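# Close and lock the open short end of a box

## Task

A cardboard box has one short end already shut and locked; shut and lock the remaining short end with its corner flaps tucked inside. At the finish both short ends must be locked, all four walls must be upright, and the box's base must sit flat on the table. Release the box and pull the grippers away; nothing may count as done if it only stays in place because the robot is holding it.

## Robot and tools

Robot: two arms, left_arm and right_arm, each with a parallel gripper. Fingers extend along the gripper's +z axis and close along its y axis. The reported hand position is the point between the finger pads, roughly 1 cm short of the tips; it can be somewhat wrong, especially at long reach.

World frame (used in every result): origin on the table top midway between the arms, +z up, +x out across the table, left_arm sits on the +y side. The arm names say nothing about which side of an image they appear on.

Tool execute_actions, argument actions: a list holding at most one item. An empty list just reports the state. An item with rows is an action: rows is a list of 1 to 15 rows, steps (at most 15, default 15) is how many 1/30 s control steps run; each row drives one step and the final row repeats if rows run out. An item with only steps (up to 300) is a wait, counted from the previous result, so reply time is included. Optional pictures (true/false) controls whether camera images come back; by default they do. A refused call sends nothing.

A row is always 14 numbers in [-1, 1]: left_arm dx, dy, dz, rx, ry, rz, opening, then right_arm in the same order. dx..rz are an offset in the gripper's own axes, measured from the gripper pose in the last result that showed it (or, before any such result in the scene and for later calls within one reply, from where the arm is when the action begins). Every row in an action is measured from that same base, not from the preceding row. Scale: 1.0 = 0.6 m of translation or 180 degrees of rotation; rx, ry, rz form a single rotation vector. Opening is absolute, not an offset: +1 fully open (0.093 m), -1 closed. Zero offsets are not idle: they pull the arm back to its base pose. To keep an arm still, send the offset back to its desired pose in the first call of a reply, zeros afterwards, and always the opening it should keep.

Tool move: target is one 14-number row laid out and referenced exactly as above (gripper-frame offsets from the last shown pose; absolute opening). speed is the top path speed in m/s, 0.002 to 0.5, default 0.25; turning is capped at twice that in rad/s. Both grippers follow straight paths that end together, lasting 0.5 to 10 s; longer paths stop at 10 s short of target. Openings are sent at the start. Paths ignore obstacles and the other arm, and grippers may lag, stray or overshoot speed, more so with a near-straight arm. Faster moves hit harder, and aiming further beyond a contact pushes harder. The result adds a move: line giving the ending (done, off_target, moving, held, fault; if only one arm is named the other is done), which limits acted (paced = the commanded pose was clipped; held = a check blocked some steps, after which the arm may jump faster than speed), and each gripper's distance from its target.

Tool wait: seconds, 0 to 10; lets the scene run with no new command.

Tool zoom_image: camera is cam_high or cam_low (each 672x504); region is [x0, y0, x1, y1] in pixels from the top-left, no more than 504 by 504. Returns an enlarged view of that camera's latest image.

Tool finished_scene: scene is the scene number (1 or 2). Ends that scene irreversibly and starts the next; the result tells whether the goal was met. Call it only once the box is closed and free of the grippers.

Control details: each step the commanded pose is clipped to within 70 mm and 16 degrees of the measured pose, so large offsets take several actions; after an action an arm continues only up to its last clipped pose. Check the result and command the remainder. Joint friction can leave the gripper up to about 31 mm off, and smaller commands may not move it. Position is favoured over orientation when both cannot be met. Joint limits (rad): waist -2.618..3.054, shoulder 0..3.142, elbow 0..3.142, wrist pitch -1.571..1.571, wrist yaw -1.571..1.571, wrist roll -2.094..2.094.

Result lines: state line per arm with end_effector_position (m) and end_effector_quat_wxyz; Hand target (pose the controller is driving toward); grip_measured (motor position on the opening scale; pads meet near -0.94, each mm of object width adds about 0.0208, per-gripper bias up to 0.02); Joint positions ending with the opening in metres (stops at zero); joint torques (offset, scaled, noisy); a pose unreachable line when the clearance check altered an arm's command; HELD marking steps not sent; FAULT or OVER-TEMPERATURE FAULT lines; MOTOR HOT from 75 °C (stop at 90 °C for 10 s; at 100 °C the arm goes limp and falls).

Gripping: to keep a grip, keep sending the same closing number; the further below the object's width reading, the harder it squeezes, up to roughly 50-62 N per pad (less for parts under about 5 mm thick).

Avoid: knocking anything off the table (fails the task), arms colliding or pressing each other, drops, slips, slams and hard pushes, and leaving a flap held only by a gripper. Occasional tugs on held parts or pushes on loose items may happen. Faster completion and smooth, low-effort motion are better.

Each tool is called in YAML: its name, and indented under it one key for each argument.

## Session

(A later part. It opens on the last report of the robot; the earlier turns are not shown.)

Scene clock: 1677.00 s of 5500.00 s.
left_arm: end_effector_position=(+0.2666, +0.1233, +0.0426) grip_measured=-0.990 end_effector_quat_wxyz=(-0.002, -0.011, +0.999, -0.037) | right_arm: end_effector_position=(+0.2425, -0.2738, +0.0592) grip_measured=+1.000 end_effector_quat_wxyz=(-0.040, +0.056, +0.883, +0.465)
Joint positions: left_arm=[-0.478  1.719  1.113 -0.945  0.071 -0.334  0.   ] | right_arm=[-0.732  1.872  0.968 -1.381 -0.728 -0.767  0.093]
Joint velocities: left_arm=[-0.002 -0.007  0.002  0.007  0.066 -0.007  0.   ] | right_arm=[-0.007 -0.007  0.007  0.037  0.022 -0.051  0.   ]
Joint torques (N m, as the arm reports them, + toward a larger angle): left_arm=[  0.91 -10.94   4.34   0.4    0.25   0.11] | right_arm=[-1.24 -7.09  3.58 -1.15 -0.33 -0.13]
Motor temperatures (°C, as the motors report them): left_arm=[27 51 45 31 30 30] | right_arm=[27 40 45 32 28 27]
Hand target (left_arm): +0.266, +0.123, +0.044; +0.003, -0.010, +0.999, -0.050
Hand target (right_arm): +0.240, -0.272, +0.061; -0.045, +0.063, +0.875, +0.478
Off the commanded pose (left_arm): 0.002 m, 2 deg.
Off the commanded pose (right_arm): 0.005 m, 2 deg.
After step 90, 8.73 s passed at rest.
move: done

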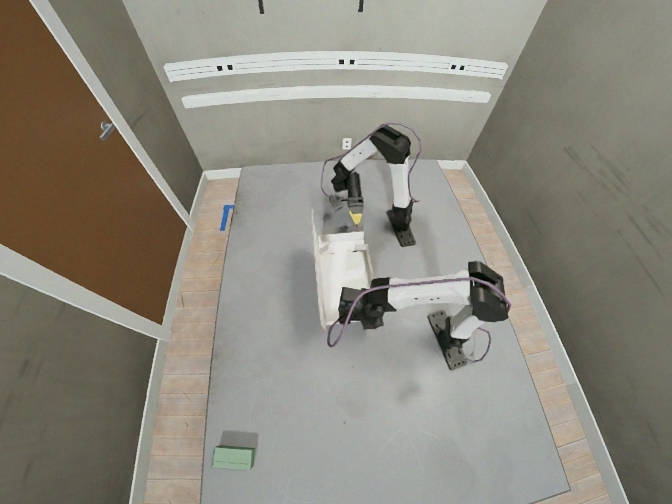

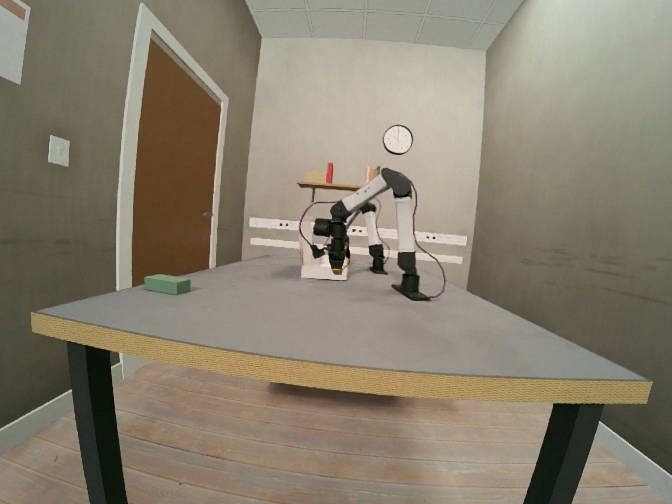

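move:
  target: [0,0,0,0.008,0,0,-1, -0.01,0.098,0.147,-0.015,0,0,1]
  speed: 0.05

move:
  target: [0,0,-0.1,0,0,0,0.2, 0,0,0,0,0,0,1]
  speed: 0.15

move:
  target: [-0.075,-0.31,0.03,0.12,0,0,-1, 0,0,0,0,0,0,1]

zoom_image:
  camera: "cam_high"
  region: [290, 190, 410, 280]

Scene clock: 1687.17 s of 5500.00 s.
left_arm: end_effector_position=(+0.2665, +0.1231, +0.0427) grip_measured=-0.990 end_effector_quat_wxyz=(-0.002, -0.010, +0.999, -0.037) | right_arm: end_effector_position=(+0.2539, -0.1732, +0.0570) grip_measured=+1.000 end_effector_quat_wxyz=(-0.048, +0.064, +0.871, +0.484)
Joint positions: left_arm=[-0.478  1.719  1.113 -0.945  0.072 -0.333  0.   ] | right_arm=[-0.333  1.694  0.763 -1.004 -0.973 -0.259  0.093]
Joint velocities: left_arm=[ 0.002  0.007 -0.002 -0.081 -0.007  0.022  0.   ] | right_arm=[ 0.002  0.002 -0.002  0.007  0.007  0.007  0.   ]
Joint torques (N m, as the arm reports them, + toward a larger angle): left_arm=[ 1.12 -9.77  4.99  0.36  0.21  0.16] | right_arm=[ 1.02 -8.2   3.    0.14 -0.49 -0.01]
Motor temperatures (°C, as the motors report them): left_arm=[27 52 44 31 30 30] | right_arm=[27 40 44 32 28 27]
Hand target (left_arm): +0.267, +0.123, +0.043; -0.002, -0.011, +0.999, -0.049
Hand target (right_arm): +0.253, -0.170, +0.057; -0.039, +0.056, +0.871, +0.487
Off the commanded pose (left_arm): 0.000 m, 1 deg.
Off the commanded pose (right_arm): 0.005 m, 1 deg.
After step 90, 4.57 s passed at rest.
move: done

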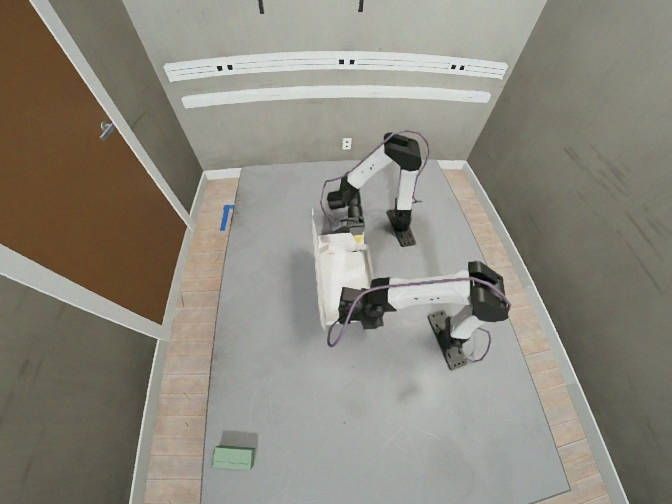

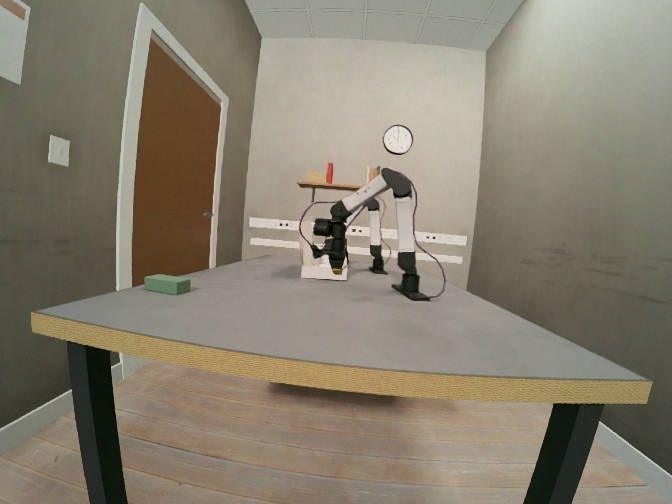

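Scene clock: 1688.20 s of 5500.00 s.
left_arm: end_effector_position=(+0.2642, +0.1239, +0.0966) grip_measured=+0.198 end_effector_quat_wxyz=(-0.007, -0.007, +0.999, -0.036) | right_arm: end_effector_position=(+0.2539, -0.1732, +0.0570) grip_measured=+1.000 end_effector_quat_wxyz=(-0.048, +0.064, +0.871, +0.484)
Joint positions: left_arm=[-0.478  1.667  1.276 -1.171  0.072 -0.325  0.055] | right_arm=[-0.333  1.694  0.763 -1.004 -0.973 -0.259  0.093]
Joint velocities: left_arm=[-0.002  0.002 -0.012 -0.022 -0.022 -0.066 -0.   ] | right_arm=[ 0.002 -0.012  0.002  0.007 -0.007  0.007  0.   ]
Joint torques (N m, as the arm reports them, + toward a larger angle): left_arm=[  1.27 -10.18   6.98   0.16  -0.03   0.1 ] | right_arm=[-0.24 -6.74  4.38 -0.16 -0.4  -0.02]
Motor temperatures (°C, as the motors report them): left_arm=[27 53 45 31 30 30] | right_arm=[27 39 44 32 28 27]
Hand target (left_arm): +0.266, +0.128, +0.103; -0.002, -0.010, +0.999, -0.037
Hand target (right_arm): +0.254, -0.173, +0.057; -0.048, +0.064, +0.871, +0.484
Off the commanded pose (left_arm): 0.007 m, 1 deg.
Off the commanded pose (right_arm): 0.000 m, 0 deg.
move: done

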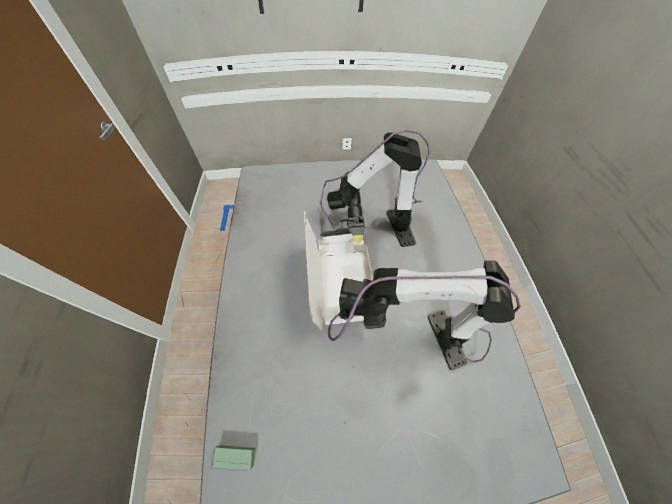

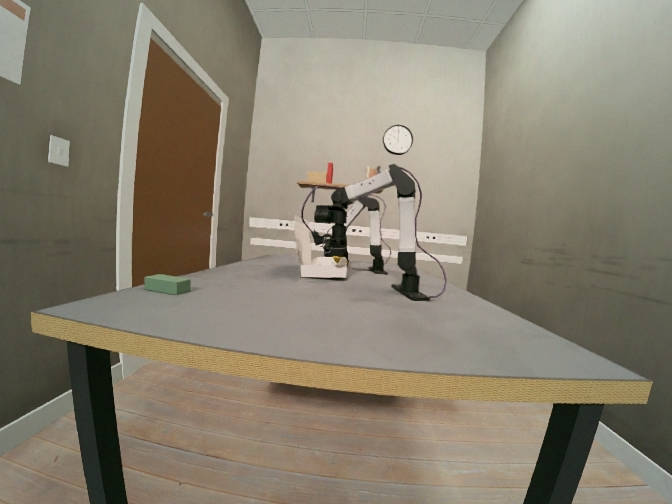

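Scene clock: 1689.57 s of 5500.00 s.
left_arm: end_effector_position=(+0.3051, -0.0561, +0.0911) grip_measured=-0.999 end_effector_quat_wxyz=(-0.011, -0.009, +0.976, -0.216) | right_arm: end_effector_position=(+0.2539, -0.1732, +0.0570) grip_measured=+1.000 end_effector_quat_wxyz=(-0.048, +0.064, +0.871, +0.484)
Joint positions: left_arm=[-0.746  1.96   1.553 -0.93   0.371 -0.643  0.   ] | right_arm=[-0.333  1.694  0.763 -1.004 -0.973 -0.259  0.093]
Joint velocities: left_arm=[ 0.012  0.012  0.002  0.095  0.007 -0.037  0.   ] | right_arm=[ 0.007 -0.007 -0.002 -0.11  -0.037  0.007  0.   ]
Joint torques (N m, as the arm reports them, + toward a larger angle): left_arm=[ -0.27 -11.36   7.43   0.8    0.17  -0.09] | right_arm=[-0.21 -6.78  4.46 -0.19 -0.38 -0.05]
Motor temperatures (°C, as the motors report them): left_arm=[27 53 45 31 30 30] | right_arm=[27 39 44 32 28 27]
Hand target (left_arm): +0.309, -0.063, +0.092; -0.007, -0.008, +0.975, -0.224
Hand target (right_arm): +0.254, -0.173, +0.057; -0.048, +0.064, +0.871, +0.484
Off the commanded pose (left_arm): 0.009 m, 1 deg.
Off the commanded pose (right_arm): 0.000 m, 0 deg.
move: done

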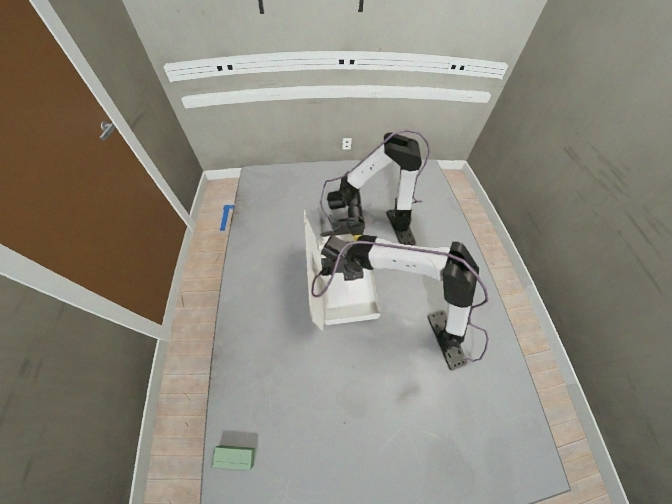

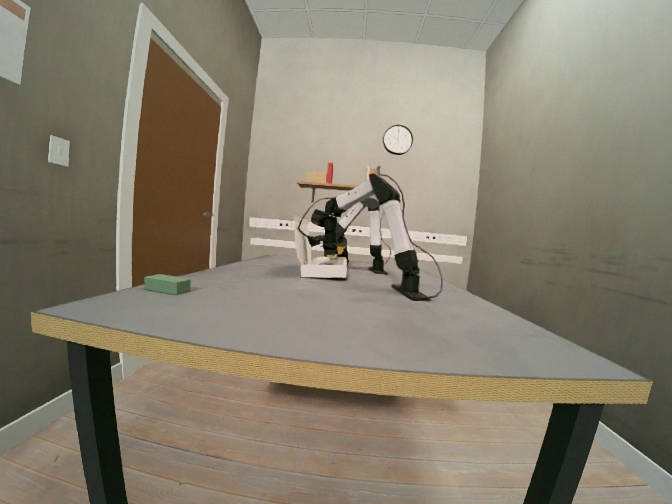

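Region (290, 190, 410, 280) of cam_high's 672x504 image, scaled by 4.200, with more detail than that image has; it fills the top 378 rows of this view, and the rest is white.

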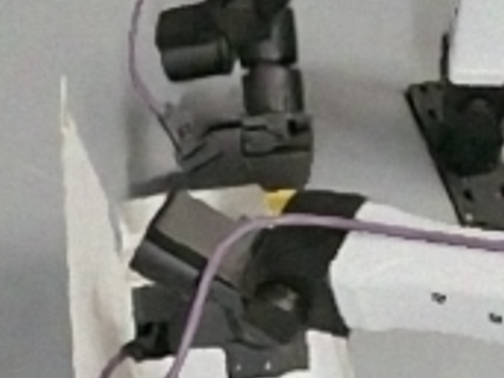

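move:
  target: [0,0.027,0.14,0.08,0,0,-1, 0,0,0,0,0,0,1]
  speed: 0.07

move:
  target: [0,0.015,0.02,0,0,0,-1, 0,0.06,-0.01,0,0,0,1]
  speed: 0.04

zoom_image:
  camera: "cam_high"
  region: [290, 190, 410, 280]

zoom_image:
  camera: "cam_low"
  region: [280, 210, 380, 290]

Scene clock: 1700.93 s of 5500.00 s.
left_arm: end_effector_position=(+0.3041, -0.0820, +0.0228) grip_measured=-0.999 end_effector_quat_wxyz=(-0.004, -0.002, +0.939, -0.343) | right_arm: end_effector_position=(+0.2538, -0.1733, +0.0569) grip_measured=+1.000 end_effector_quat_wxyz=(-0.049, +0.064, +0.871, +0.484)
Joint positions: left_arm=[-0.725  2.014  1.22  -0.364  0.582 -0.687  0.   ] | right_arm=[-0.333  1.694  0.763 -1.004 -0.972 -0.259  0.093]
Joint velocities: left_arm=[-0.002 -0.002 -0.012  0.066  0.007 -0.066  0.   ] | right_arm=[-0.012 -0.012  0.012  0.007 -0.022  0.007  0.   ]
Joint torques (N m, as the arm reports them, + toward a larger angle): left_arm=[  0.59 -10.11   4.54   1.17   0.24   0.01] | right_arm=[-0.24 -6.67  4.43 -0.18 -0.39 -0.06]
Motor temperatures (°C, as the motors report them): left_arm=[27 54 46 32 30 30] | right_arm=[27 39 43 32 28 27]
Hand target (left_arm): +0.303, -0.078, +0.008; -0.012, -0.011, +0.942, -0.336
Hand target (right_arm): +0.254, -0.173, +0.057; -0.048, +0.064, +0.871, +0.484
Off the commanded pose (left_arm): 0.016 m, 1 deg.
Off the commanded pose (right_arm): 0.000 m, 0 deg.
After step 90, 6.03 s passed at rest.
move: off_target (left_arm)

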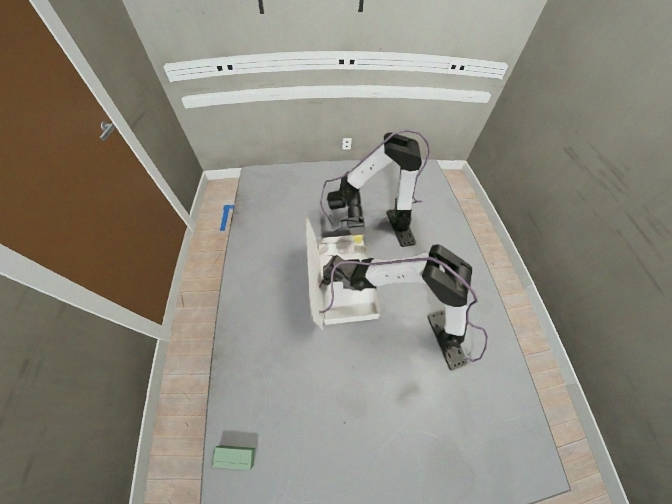

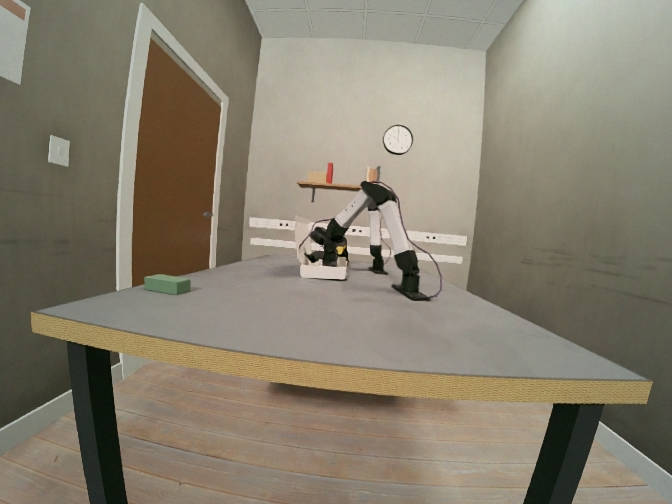

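Scene clock: 1702.07 s of 5500.00 s.
left_arm: end_effector_position=(+0.3085, -0.0861, +0.0263) grip_measured=-0.999 end_effector_quat_wxyz=(+0.006, +0.004, +0.935, -0.353) | right_arm: end_effector_position=(+0.2574, -0.1682, +0.0717) grip_measured=+1.000 end_effector_quat_wxyz=(-0.047, +0.062, +0.882, +0.464)
Joint positions: left_arm=[-0.725  2.014  1.22  -0.333  0.59  -0.687  0.   ] | right_arm=[-0.288  1.62   0.794 -1.025 -0.943 -0.171  0.093]
Joint velocities: left_arm=[ 0.012  0.017 -0.012  0.007 -0.11   0.066  0.   ] | right_arm=[ 0.007 -0.017  0.012 -0.007  0.022  0.051  0.   ]
Joint torques (N m, as the arm reports them, + toward a larger angle): left_arm=[ 0.11 -9.89  4.07  1.17  0.14  0.08] | right_arm=[ 1.41 -8.55  6.86 -0.46 -0.79  0.12]
Motor temperatures (°C, as the motors report them): left_arm=[27 54 46 32 30 30] | right_arm=[27 39 44 32 28 27]
Hand target (left_arm): +0.304, -0.083, +0.008; -0.004, -0.002, +0.940, -0.342
Hand target (right_arm): +0.259, -0.160, +0.089; -0.048, +0.064, +0.871, +0.484
Off the commanded pose (left_arm): 0.019 m, 2 deg.
Off the commanded pose (right_arm): 0.021 m, 3 deg.
move: off_target (left_arm, right_arm)

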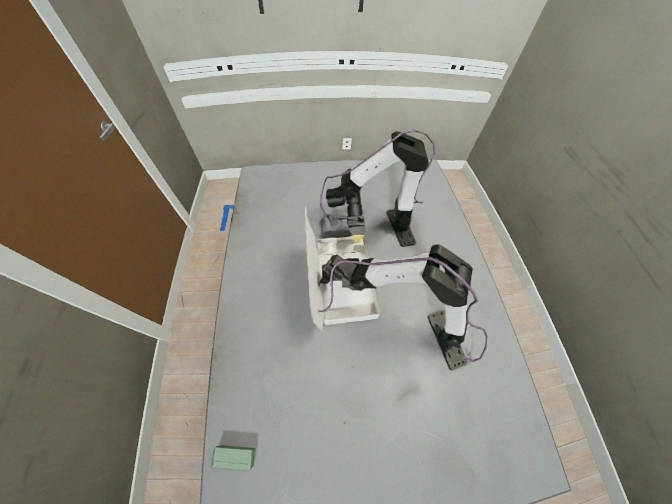

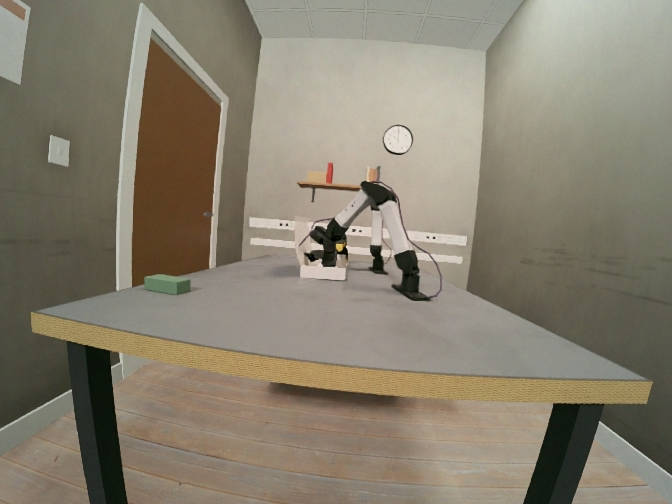

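Region (290, 190, 410, 280) of cam_high's 672x504 image, scaled by 4.200, with more detail than that image has; it fills the top 378 rows of this view, and the rest is white.

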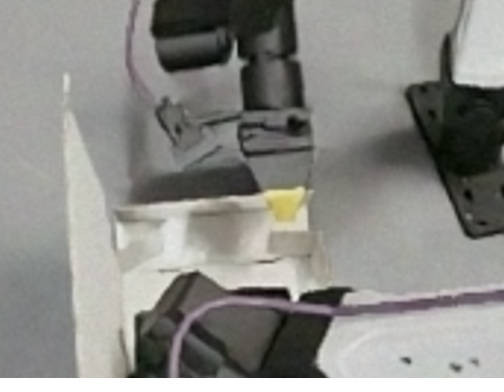

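Region (280, 210, 380, 290) of cam_low's 672x504 image, scaled by 5.040, with more detail than that image has; it fills the top 403 rows of this view, and the rest is white.

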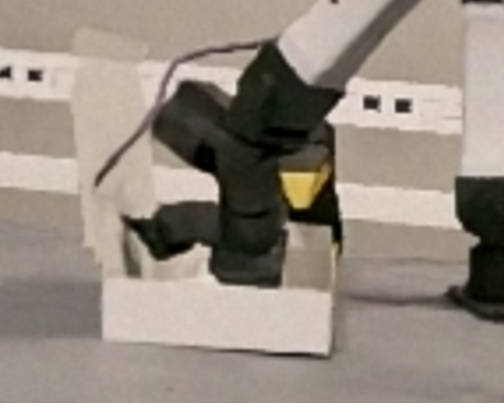

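move:
  target: [0,0.03,0.055,0,0,0,-1, 0,0.075,0.01,0.03,0,0,1]
  speed: 0.04

zoom_image:
  camera: "cam_high"
  region: [290, 190, 410, 280]

zoom_image:
  camera: "cam_low"
  region: [280, 210, 380, 290]

Scene clock: 1714.87 s of 5500.00 s.
left_arm: end_effector_position=(+0.3213, -0.0989, +0.0291) grip_measured=-0.999 end_effector_quat_wxyz=(+0.030, +0.016, +0.922, -0.385) | right_arm: end_effector_position=(+0.2580, -0.1591, +0.0749) grip_measured=+1.000 end_effector_quat_wxyz=(-0.059, +0.064, +0.925, +0.370)
Joint positions: left_arm=[-0.725  2.039  1.22  -0.22   0.62  -0.698  0.   ] | right_arm=[-0.146  1.52   0.838 -0.999 -0.763  0.069  0.093]
Joint velocities: left_arm=[ 0.012 -0.007 -0.007 -0.007 -0.022 -0.095  0.   ] | right_arm=[-0.007 -0.007 -0.007  0.037  0.037  0.037  0.   ]
Joint torques (N m, as the arm reports them, + toward a larger angle): left_arm=[-1.01 -7.36  3.34  1.28 -0.24  0.03] | right_arm=[ 2.03 -9.07  8.3   0.06 -1.29  0.17]
Motor temperatures (°C, as the motors report them): left_arm=[27 54 45 34 30 30] | right_arm=[27 40 44 32 29 27]
Hand target (left_arm): +0.307, -0.093, -0.008; +0.006, +0.005, +0.936, -0.353
Hand target (right_arm): +0.263, -0.141, +0.104; -0.050, +0.058, +0.903, +0.422
Off the commanded pose (left_arm): 0.042 m, 5 deg.
Off the commanded pose (right_arm): 0.037 m, 7 deg.
After step 90, 8.27 s passed at rest.
move: off_target (left_arm, right_arm)

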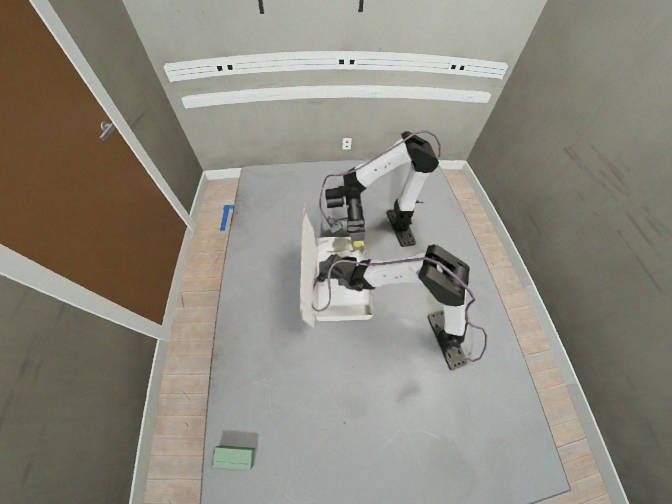

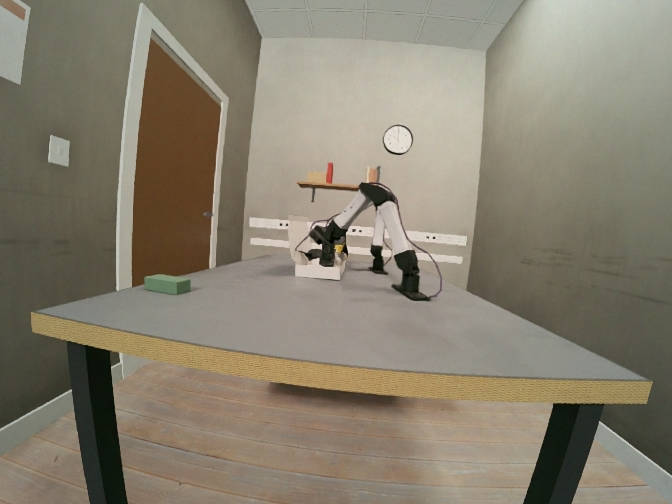

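Region (290, 190, 410, 280) of cam_high's 672x504 image, scaled by 4.200, with more detail than that image has; it fills the top 378 rows of this view, and the rest is white.

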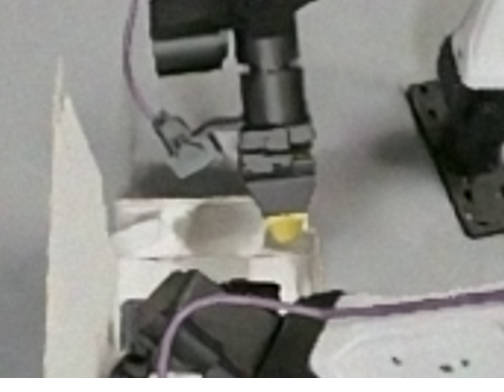

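Region (280, 210, 380, 290) of cam_low's 672x504 image, scaled by 5.040, with more detail than that image has; it fills the top 403 rows of this view, and the rest is white.

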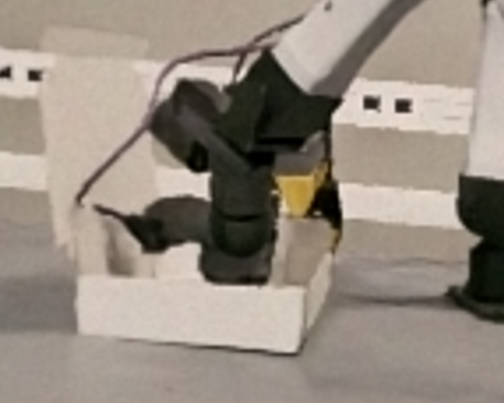

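move:
  target: [0.01,0.035,0.035,0,0,0,-1, 0,0.07,0.04,0.07,0,0,1]
  speed: 0.04

zoom_image:
  camera: "cam_high"
  region: [290, 190, 410, 280]

zoom_image:
  camera: "cam_low"
  region: [280, 210, 380, 290]

Scene clock: 1728.73 s of 5500.00 s.
left_arm: end_effector_position=(+0.3289, -0.1046, +0.0265) grip_measured=-0.999 end_effector_quat_wxyz=(+0.054, +0.027, +0.912, -0.405) | right_arm: end_effector_position=(+0.2523, -0.1289, +0.0700) grip_measured=+1.000 end_effector_quat_wxyz=(-0.082, +0.065, +0.967, +0.234)
Joint positions: left_arm=[-0.723  2.055  1.191 -0.104  0.629 -0.7    0.   ] | right_arm=[ 0.145  1.507  0.922 -0.988 -0.501  0.401  0.093]
Joint velocities: left_arm=[-0.002  0.007 -0.002 -0.022  0.066 -0.051  0.   ] | right_arm=[-0.012 -0.017 -0.012 -0.066 -0.022  0.007  0.   ]
Joint torques (N m, as the arm reports them, + toward a larger angle): left_arm=[-0.11 -9.53  3.81  1.24  0.09  0.06] | right_arm=[ 1.25 -7.69  8.86  0.68 -0.64  0.1 ]
Motor temperatures (°C, as the motors report them): left_arm=[27 52 43 35 30 30] | right_arm=[27 40 45 32 30 27]
Hand target (left_arm): +0.317, -0.099, -0.000; +0.030, +0.016, +0.922, -0.385
Hand target (right_arm): +0.262, -0.114, +0.087; -0.065, +0.057, +0.960, +0.268
Off the commanded pose (left_arm): 0.030 m, 4 deg.
Off the commanded pose (right_arm): 0.026 m, 4 deg.
After step 90, 7.83 s passed at rest.
move: off_target (left_arm, right_arm)

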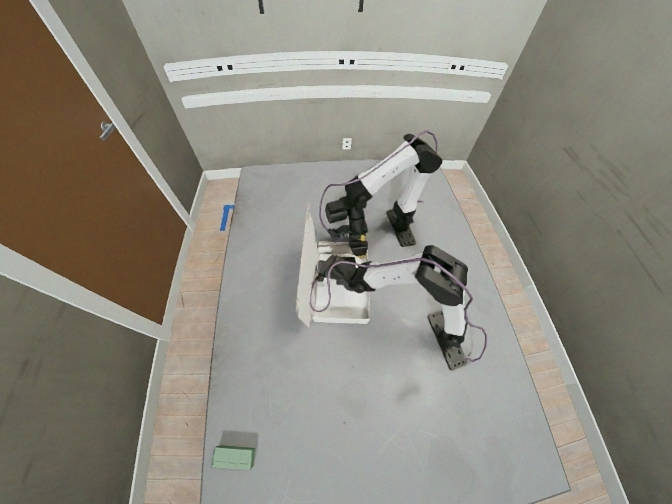

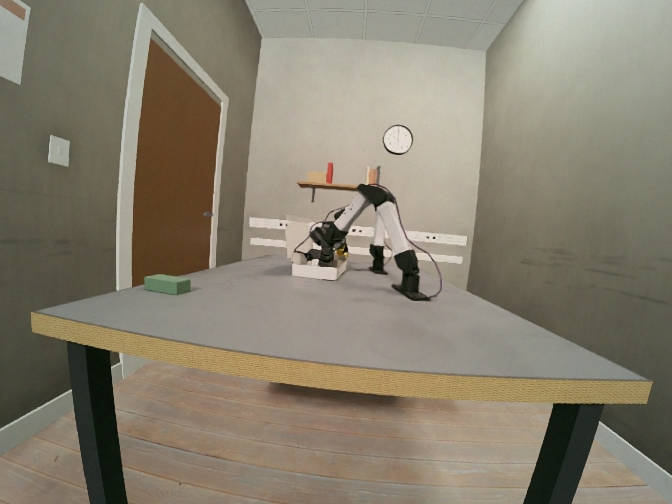

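Region (290, 190, 410, 280) of cam_high's 672x504 image, scaled by 4.200, with more detail than that image has; it fills the top 378 rows of this view, and the rest is white.

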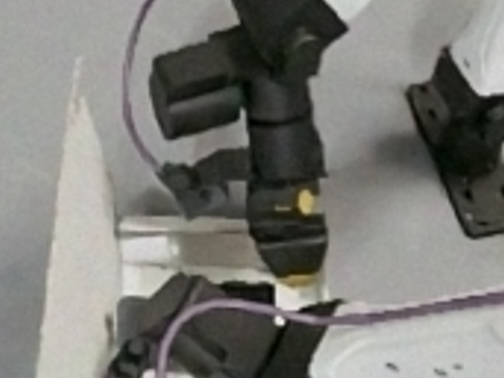

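Region (280, 210, 380, 290) of cam_low's 672x504 image, scaled by 5.040, with more detail than that image has; it fills the top 403 rows of this view, and the rest is white.

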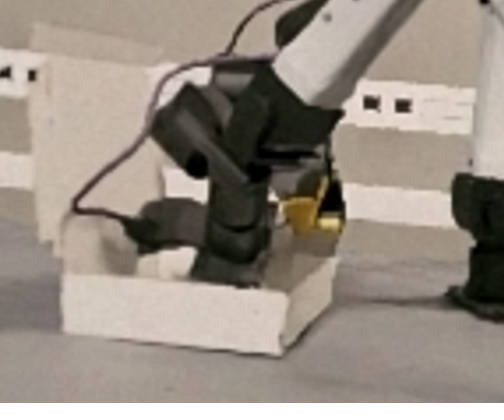

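move:
  target: [0.01,0.035,0.03,0,0,0,-1, -0.015,0.035,0.055,0.10,0.02,0,1]
  speed: 0.03

zoom_image:
  camera: "cam_high"
  region: [290, 190, 410, 280]

zoom_image:
  camera: "cam_low"
  region: [280, 210, 380, 290]

Scene clock: 1746.37 s of 5500.00 s.
left_arm: end_effector_position=(+0.3309, -0.1006, +0.0217) grip_measured=-0.999 end_effector_quat_wxyz=(+0.059, +0.039, +0.901, -0.427) | right_arm: end_effector_position=(+0.2440, -0.1272, +0.0686) grip_measured=+1.000 end_effector_quat_wxyz=(-0.136, +0.066, +0.987, +0.052)
Joint positions: left_arm=[-0.699  2.071  1.155 -0.025  0.682 -0.677  0.   ] | right_arm=[ 0.341  1.674  1.138 -1.221 -0.227  0.573  0.093]
Joint velocities: left_arm=[ 0.027  0.002 -0.007 -0.051  0.022  0.022  0.   ] | right_arm=[-0.012  0.002  0.002 -0.007 -0.037  0.037  0.   ]
Joint torques (N m, as the arm reports them, + toward a larger angle): left_arm=[-1.5  -9.18  4.93  1.47 -0.38 -0.1 ] | right_arm=[ 4.19 -2.85  6.43  1.26 -0.38  0.06]
Motor temperatures (°C, as the motors report them): left_arm=[27 53 43 36 30 30] | right_arm=[27 39 46 32 29 27]
Hand target (left_arm): +0.326, -0.103, -0.001; +0.054, +0.028, +0.912, -0.405
Hand target (right_arm): +0.257, -0.099, +0.053; -0.120, +0.044, +0.988, +0.082
Off the commanded pose (left_arm): 0.024 m, 3 deg.
Off the commanded pose (right_arm): 0.041 m, 4 deg.
After step 90, 9.07 s passed at rest.
move: off_target (left_arm, right_arm)

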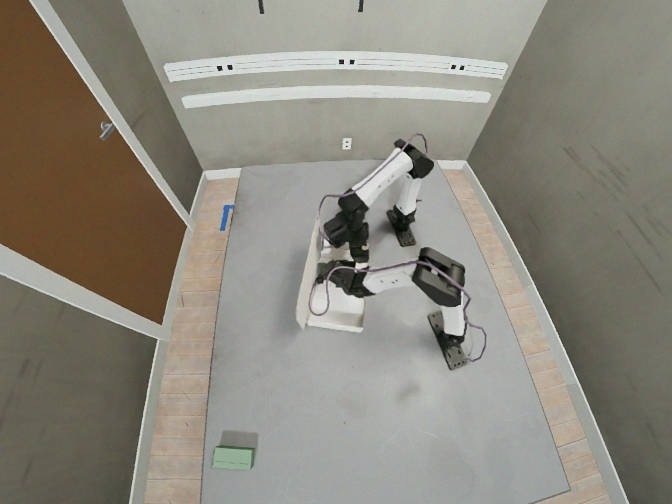

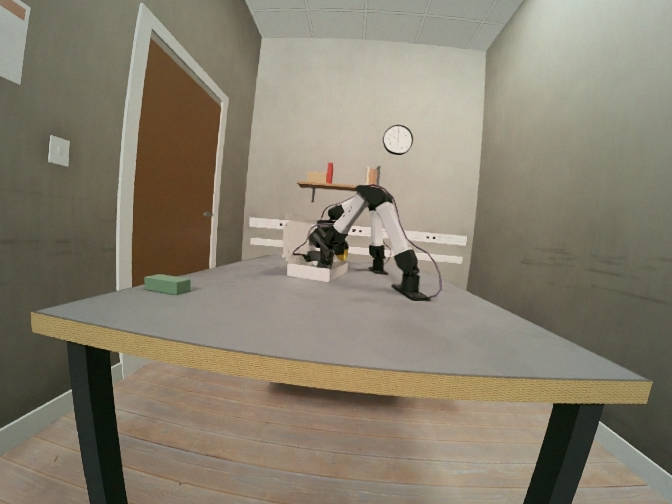

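Region (290, 190, 410, 280) of cam_high's 672x504 image, scaled by 4.200, with more detail than that image has; it fills the top 378 rows of this view, and the rest is white.

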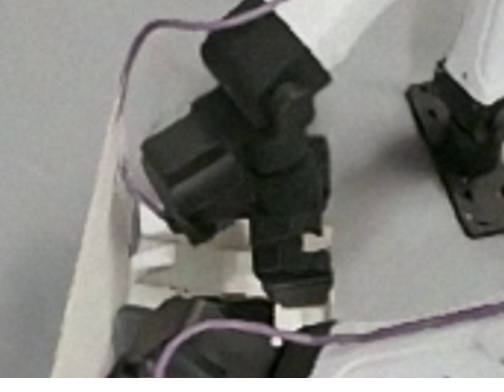

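Region (280, 210, 380, 290) of cam_low's 672x504 image, scaled by 5.040, with more detail than that image has; it fills the top 403 rows of this view, and the rest is white.

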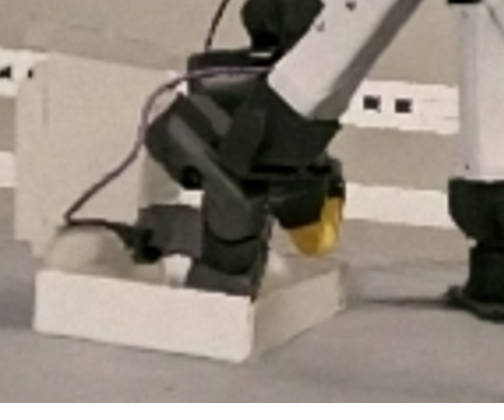

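move:
  target: [0,0.03,-0.12,0,0,0,-1, 0,0.0,0.02,0,0,0,1]
  speed: 0.06

move:
  target: [0.03,0.05,-0.2,0,0,0,-1, 0,0.0,0.015,0,0,0,1]

zoom_image:
  camera: "cam_high"
  region: [280, 200, 430, 340]

zoom_image:
  camera: "cam_low"
  region: [280, 210, 380, 290]

Scene clock: 1760.30 s of 5500.00 s.
left_arm: end_effector_position=(+0.3322, -0.0377, +0.0519) grip_measured=-0.999 end_effector_quat_wxyz=(+0.061, +0.040, +0.902, -0.426) | right_arm: end_effector_position=(+0.2440, -0.1281, +0.0627) grip_measured=+1.000 end_effector_quat_wxyz=(-0.133, +0.066, +0.988, +0.053)
Joint positions: left_arm=[-0.547  1.929  1.107 -0.23   0.761 -0.504  0.   ] | right_arm=[ 0.339  1.673  1.114 -1.191 -0.225  0.573  0.093]
Joint velocities: left_arm=[-0.012 -0.017  0.012 -0.066 -0.081 -0.007  0.   ] | right_arm=[-0.002 -0.002 -0.007  0.007 -0.007 -0.007  0.   ]
Joint torques (N m, as the arm reports them, + toward a larger angle): left_arm=[  0.87 -13.58   4.58   1.     0.42   0.2 ] | right_arm=[ 0.78 -7.32  4.53  0.3  -0.09  0.06]
Motor temperatures (°C, as the motors report them): left_arm=[27 53 43 37 30 30] | right_arm=[28 37 46 32 29 27]
Hand target (left_arm): +0.328, -0.033, +0.053; +0.059, +0.039, +0.902, -0.426
Hand target (right_arm): +0.241, -0.126, +0.057; -0.136, +0.066, +0.987, +0.052
Off the commanded pose (left_arm): 0.006 m, 0 deg.
Off the commanded pose (right_arm): 0.007 m, 0 deg.
After step 90, 9.23 s passed at rest.
move: done

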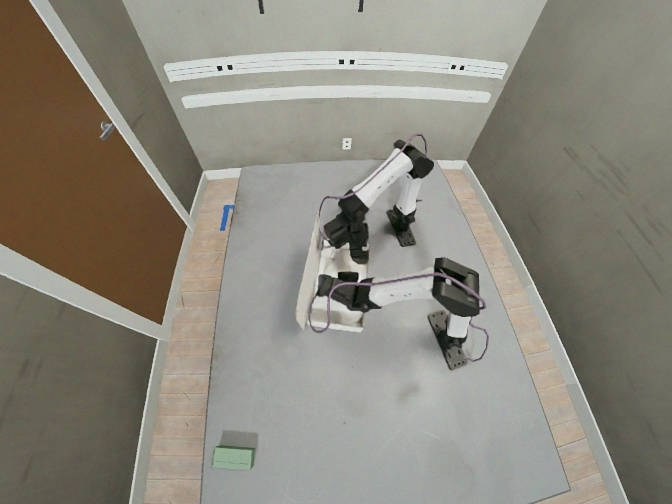

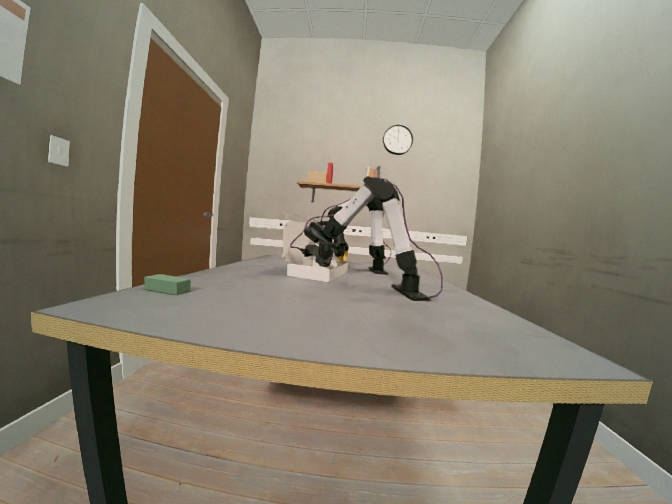

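Scene clock: 1761.60 s of 5500.00 s.
left_arm: end_effector_position=(+0.3064, +0.0753, +0.0981) grip_measured=-0.999 end_effector_quat_wxyz=(+0.059, +0.038, +0.904, -0.421) | right_arm: end_effector_position=(+0.2437, -0.1282, +0.0590) grip_measured=+1.000 end_effector_quat_wxyz=(-0.131, +0.066, +0.988, +0.054)
Joint positions: left_arm=[-0.237  1.729  1.098 -0.74   0.862 -0.08   0.   ] | right_arm=[ 0.339  1.673  1.099 -1.172 -0.225  0.573  0.093]
Joint velocities: left_arm=[-0.012 -0.007  0.007  0.051 -0.051 -0.037  0.   ] | right_arm=[-0.007 -0.002  0.002  0.007  0.037 -0.022  0.   ]
Joint torques (N m, as the arm reports them, + toward a larger angle): left_arm=[ 0.67 -9.04  7.12  0.47  0.57  0.16] | right_arm=[ 0.48 -7.57  4.65  0.29 -0.05  0.05]
Motor temperatures (°C, as the motors report them): left_arm=[27 54 43 37 30 30] | right_arm=[28 37 46 32 28 27]
Hand target (left_arm): +0.309, +0.076, +0.101; +0.061, +0.041, +0.903, -0.424
Hand target (right_arm): +0.242, -0.127, +0.054; -0.133, +0.066, +0.988, +0.053
Off the commanded pose (left_arm): 0.005 m, 1 deg.
Off the commanded pose (right_arm): 0.005 m, 0 deg.
move: done

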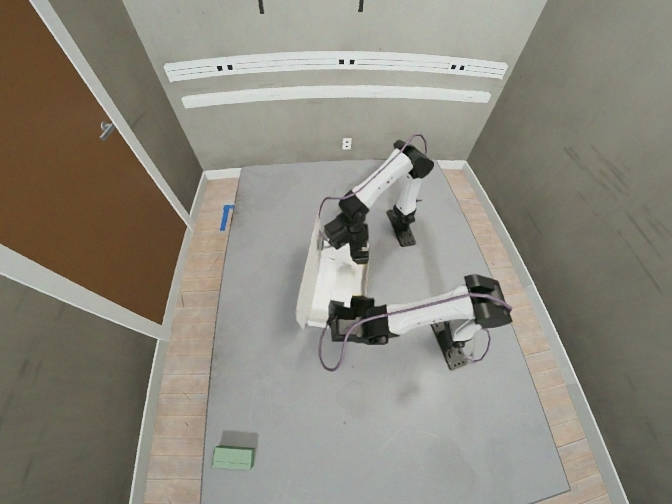

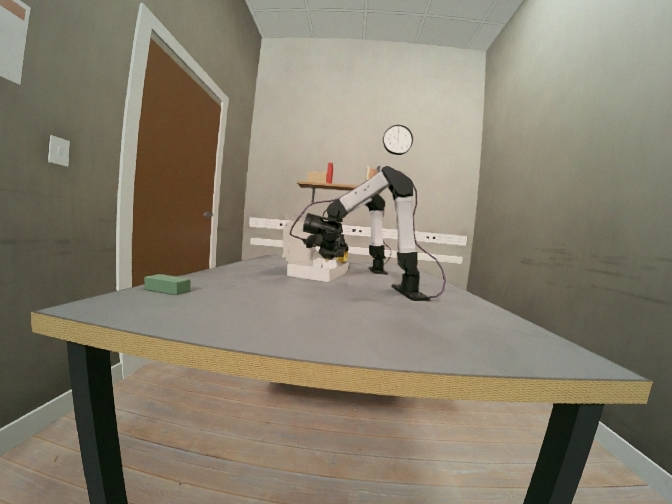

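Region (280, 200, 430, 340) of cam_high's 672x504 image, scaled by 3.360, with more detail than that image has; it fills the top 470 rows of this view, and the rest is white.

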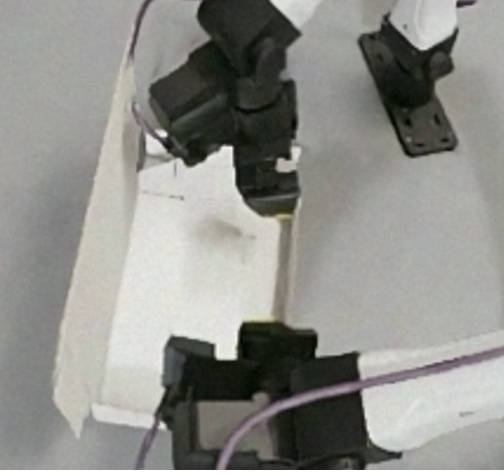

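Region (280, 210, 380, 290) of cam_low's 672x504 image, scaled by 5.040, with more detail than that image has; it fills the top 403 rows of this view, and the rest is white.

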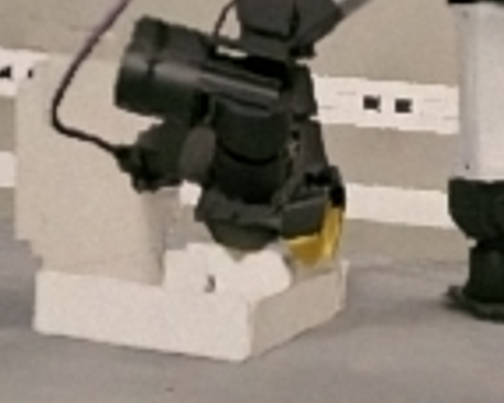

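move:
  target: [0.1,0,-0.1,-0.28,0,0,0.3, 0,-0.1,-0.16,0,0.04,-0.04,1]
  speed: 0.2

zoom_image:
  camera: "cam_high"
  region: [280, 200, 430, 340]

Scene clock: 1783.23 s of 5500.00 s.
left_arm: end_effector_position=(+0.2414, +0.1250, +0.1205) grip_measured=+0.298 end_effector_quat_wxyz=(+0.063, +0.007, +0.998, +0.002) | right_arm: end_effector_position=(+0.2575, -0.1947, +0.1358) grip_measured=+1.000 end_effector_quat_wxyz=(-0.146, +0.008, +0.986, +0.076)
Joint positions: left_arm=[-0.575  1.48   1.179 -1.156 -0.052 -0.393  0.06 ] | right_arm=[ 0.066  1.629  1.348 -1.551 -0.203  0.175  0.093]
Joint velocities: left_arm=[-0.027  0.007 -0.032 -0.007 -0.022  0.022 -0.001] | right_arm=[ 0.002  0.007 -0.022  0.007  0.022 -0.066  0.   ]
Joint torques (N m, as the arm reports them, + toward a larger angle): left_arm=[-0.55 -8.55  7.42  0.35 -0.22 -0.08] | right_arm=[-1.36 -8.87  7.59 -0.25  0.01 -0.08]
Motor temperatures (°C, as the motors report them): left_arm=[27 53 45 34 30 30] | right_arm=[27 38 45 32 28 27]
Hand target (left_arm): +0.242, +0.123, +0.129; +0.073, +0.008, +0.997, +0.001
Hand target (right_arm): +0.260, -0.198, +0.144; -0.133, +0.006, +0.988, +0.075
Off the commanded pose (left_arm): 0.008 m, 1 deg.
Off the commanded pose (right_arm): 0.011 m, 5 deg.
joint sent to its limit (right arm) — the command would take joint 4 (wrist pitch) past its lower limit, so that joint was sent only as far as its limit.
After step 90, 15.87 s passed at rest.
move: off_target (right_arm)

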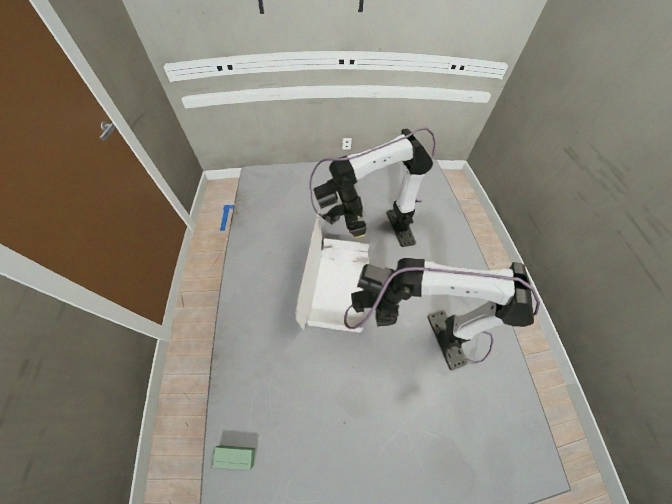

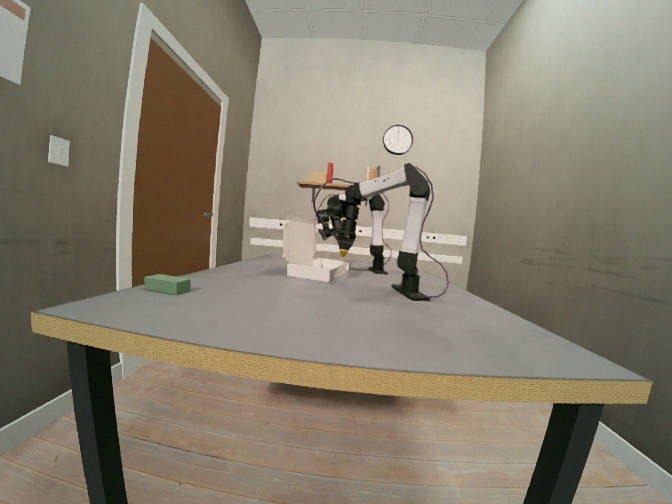

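Region (280, 200, 430, 340) of cam_high's 672x504 image, scaled by 3.360, with more detail than that image has; it fills the top 470 rows of this view, and the rest is white.

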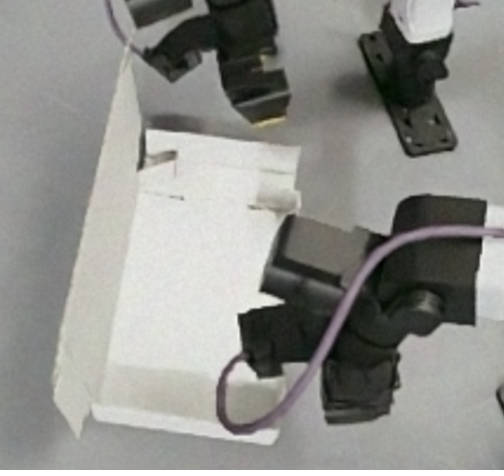

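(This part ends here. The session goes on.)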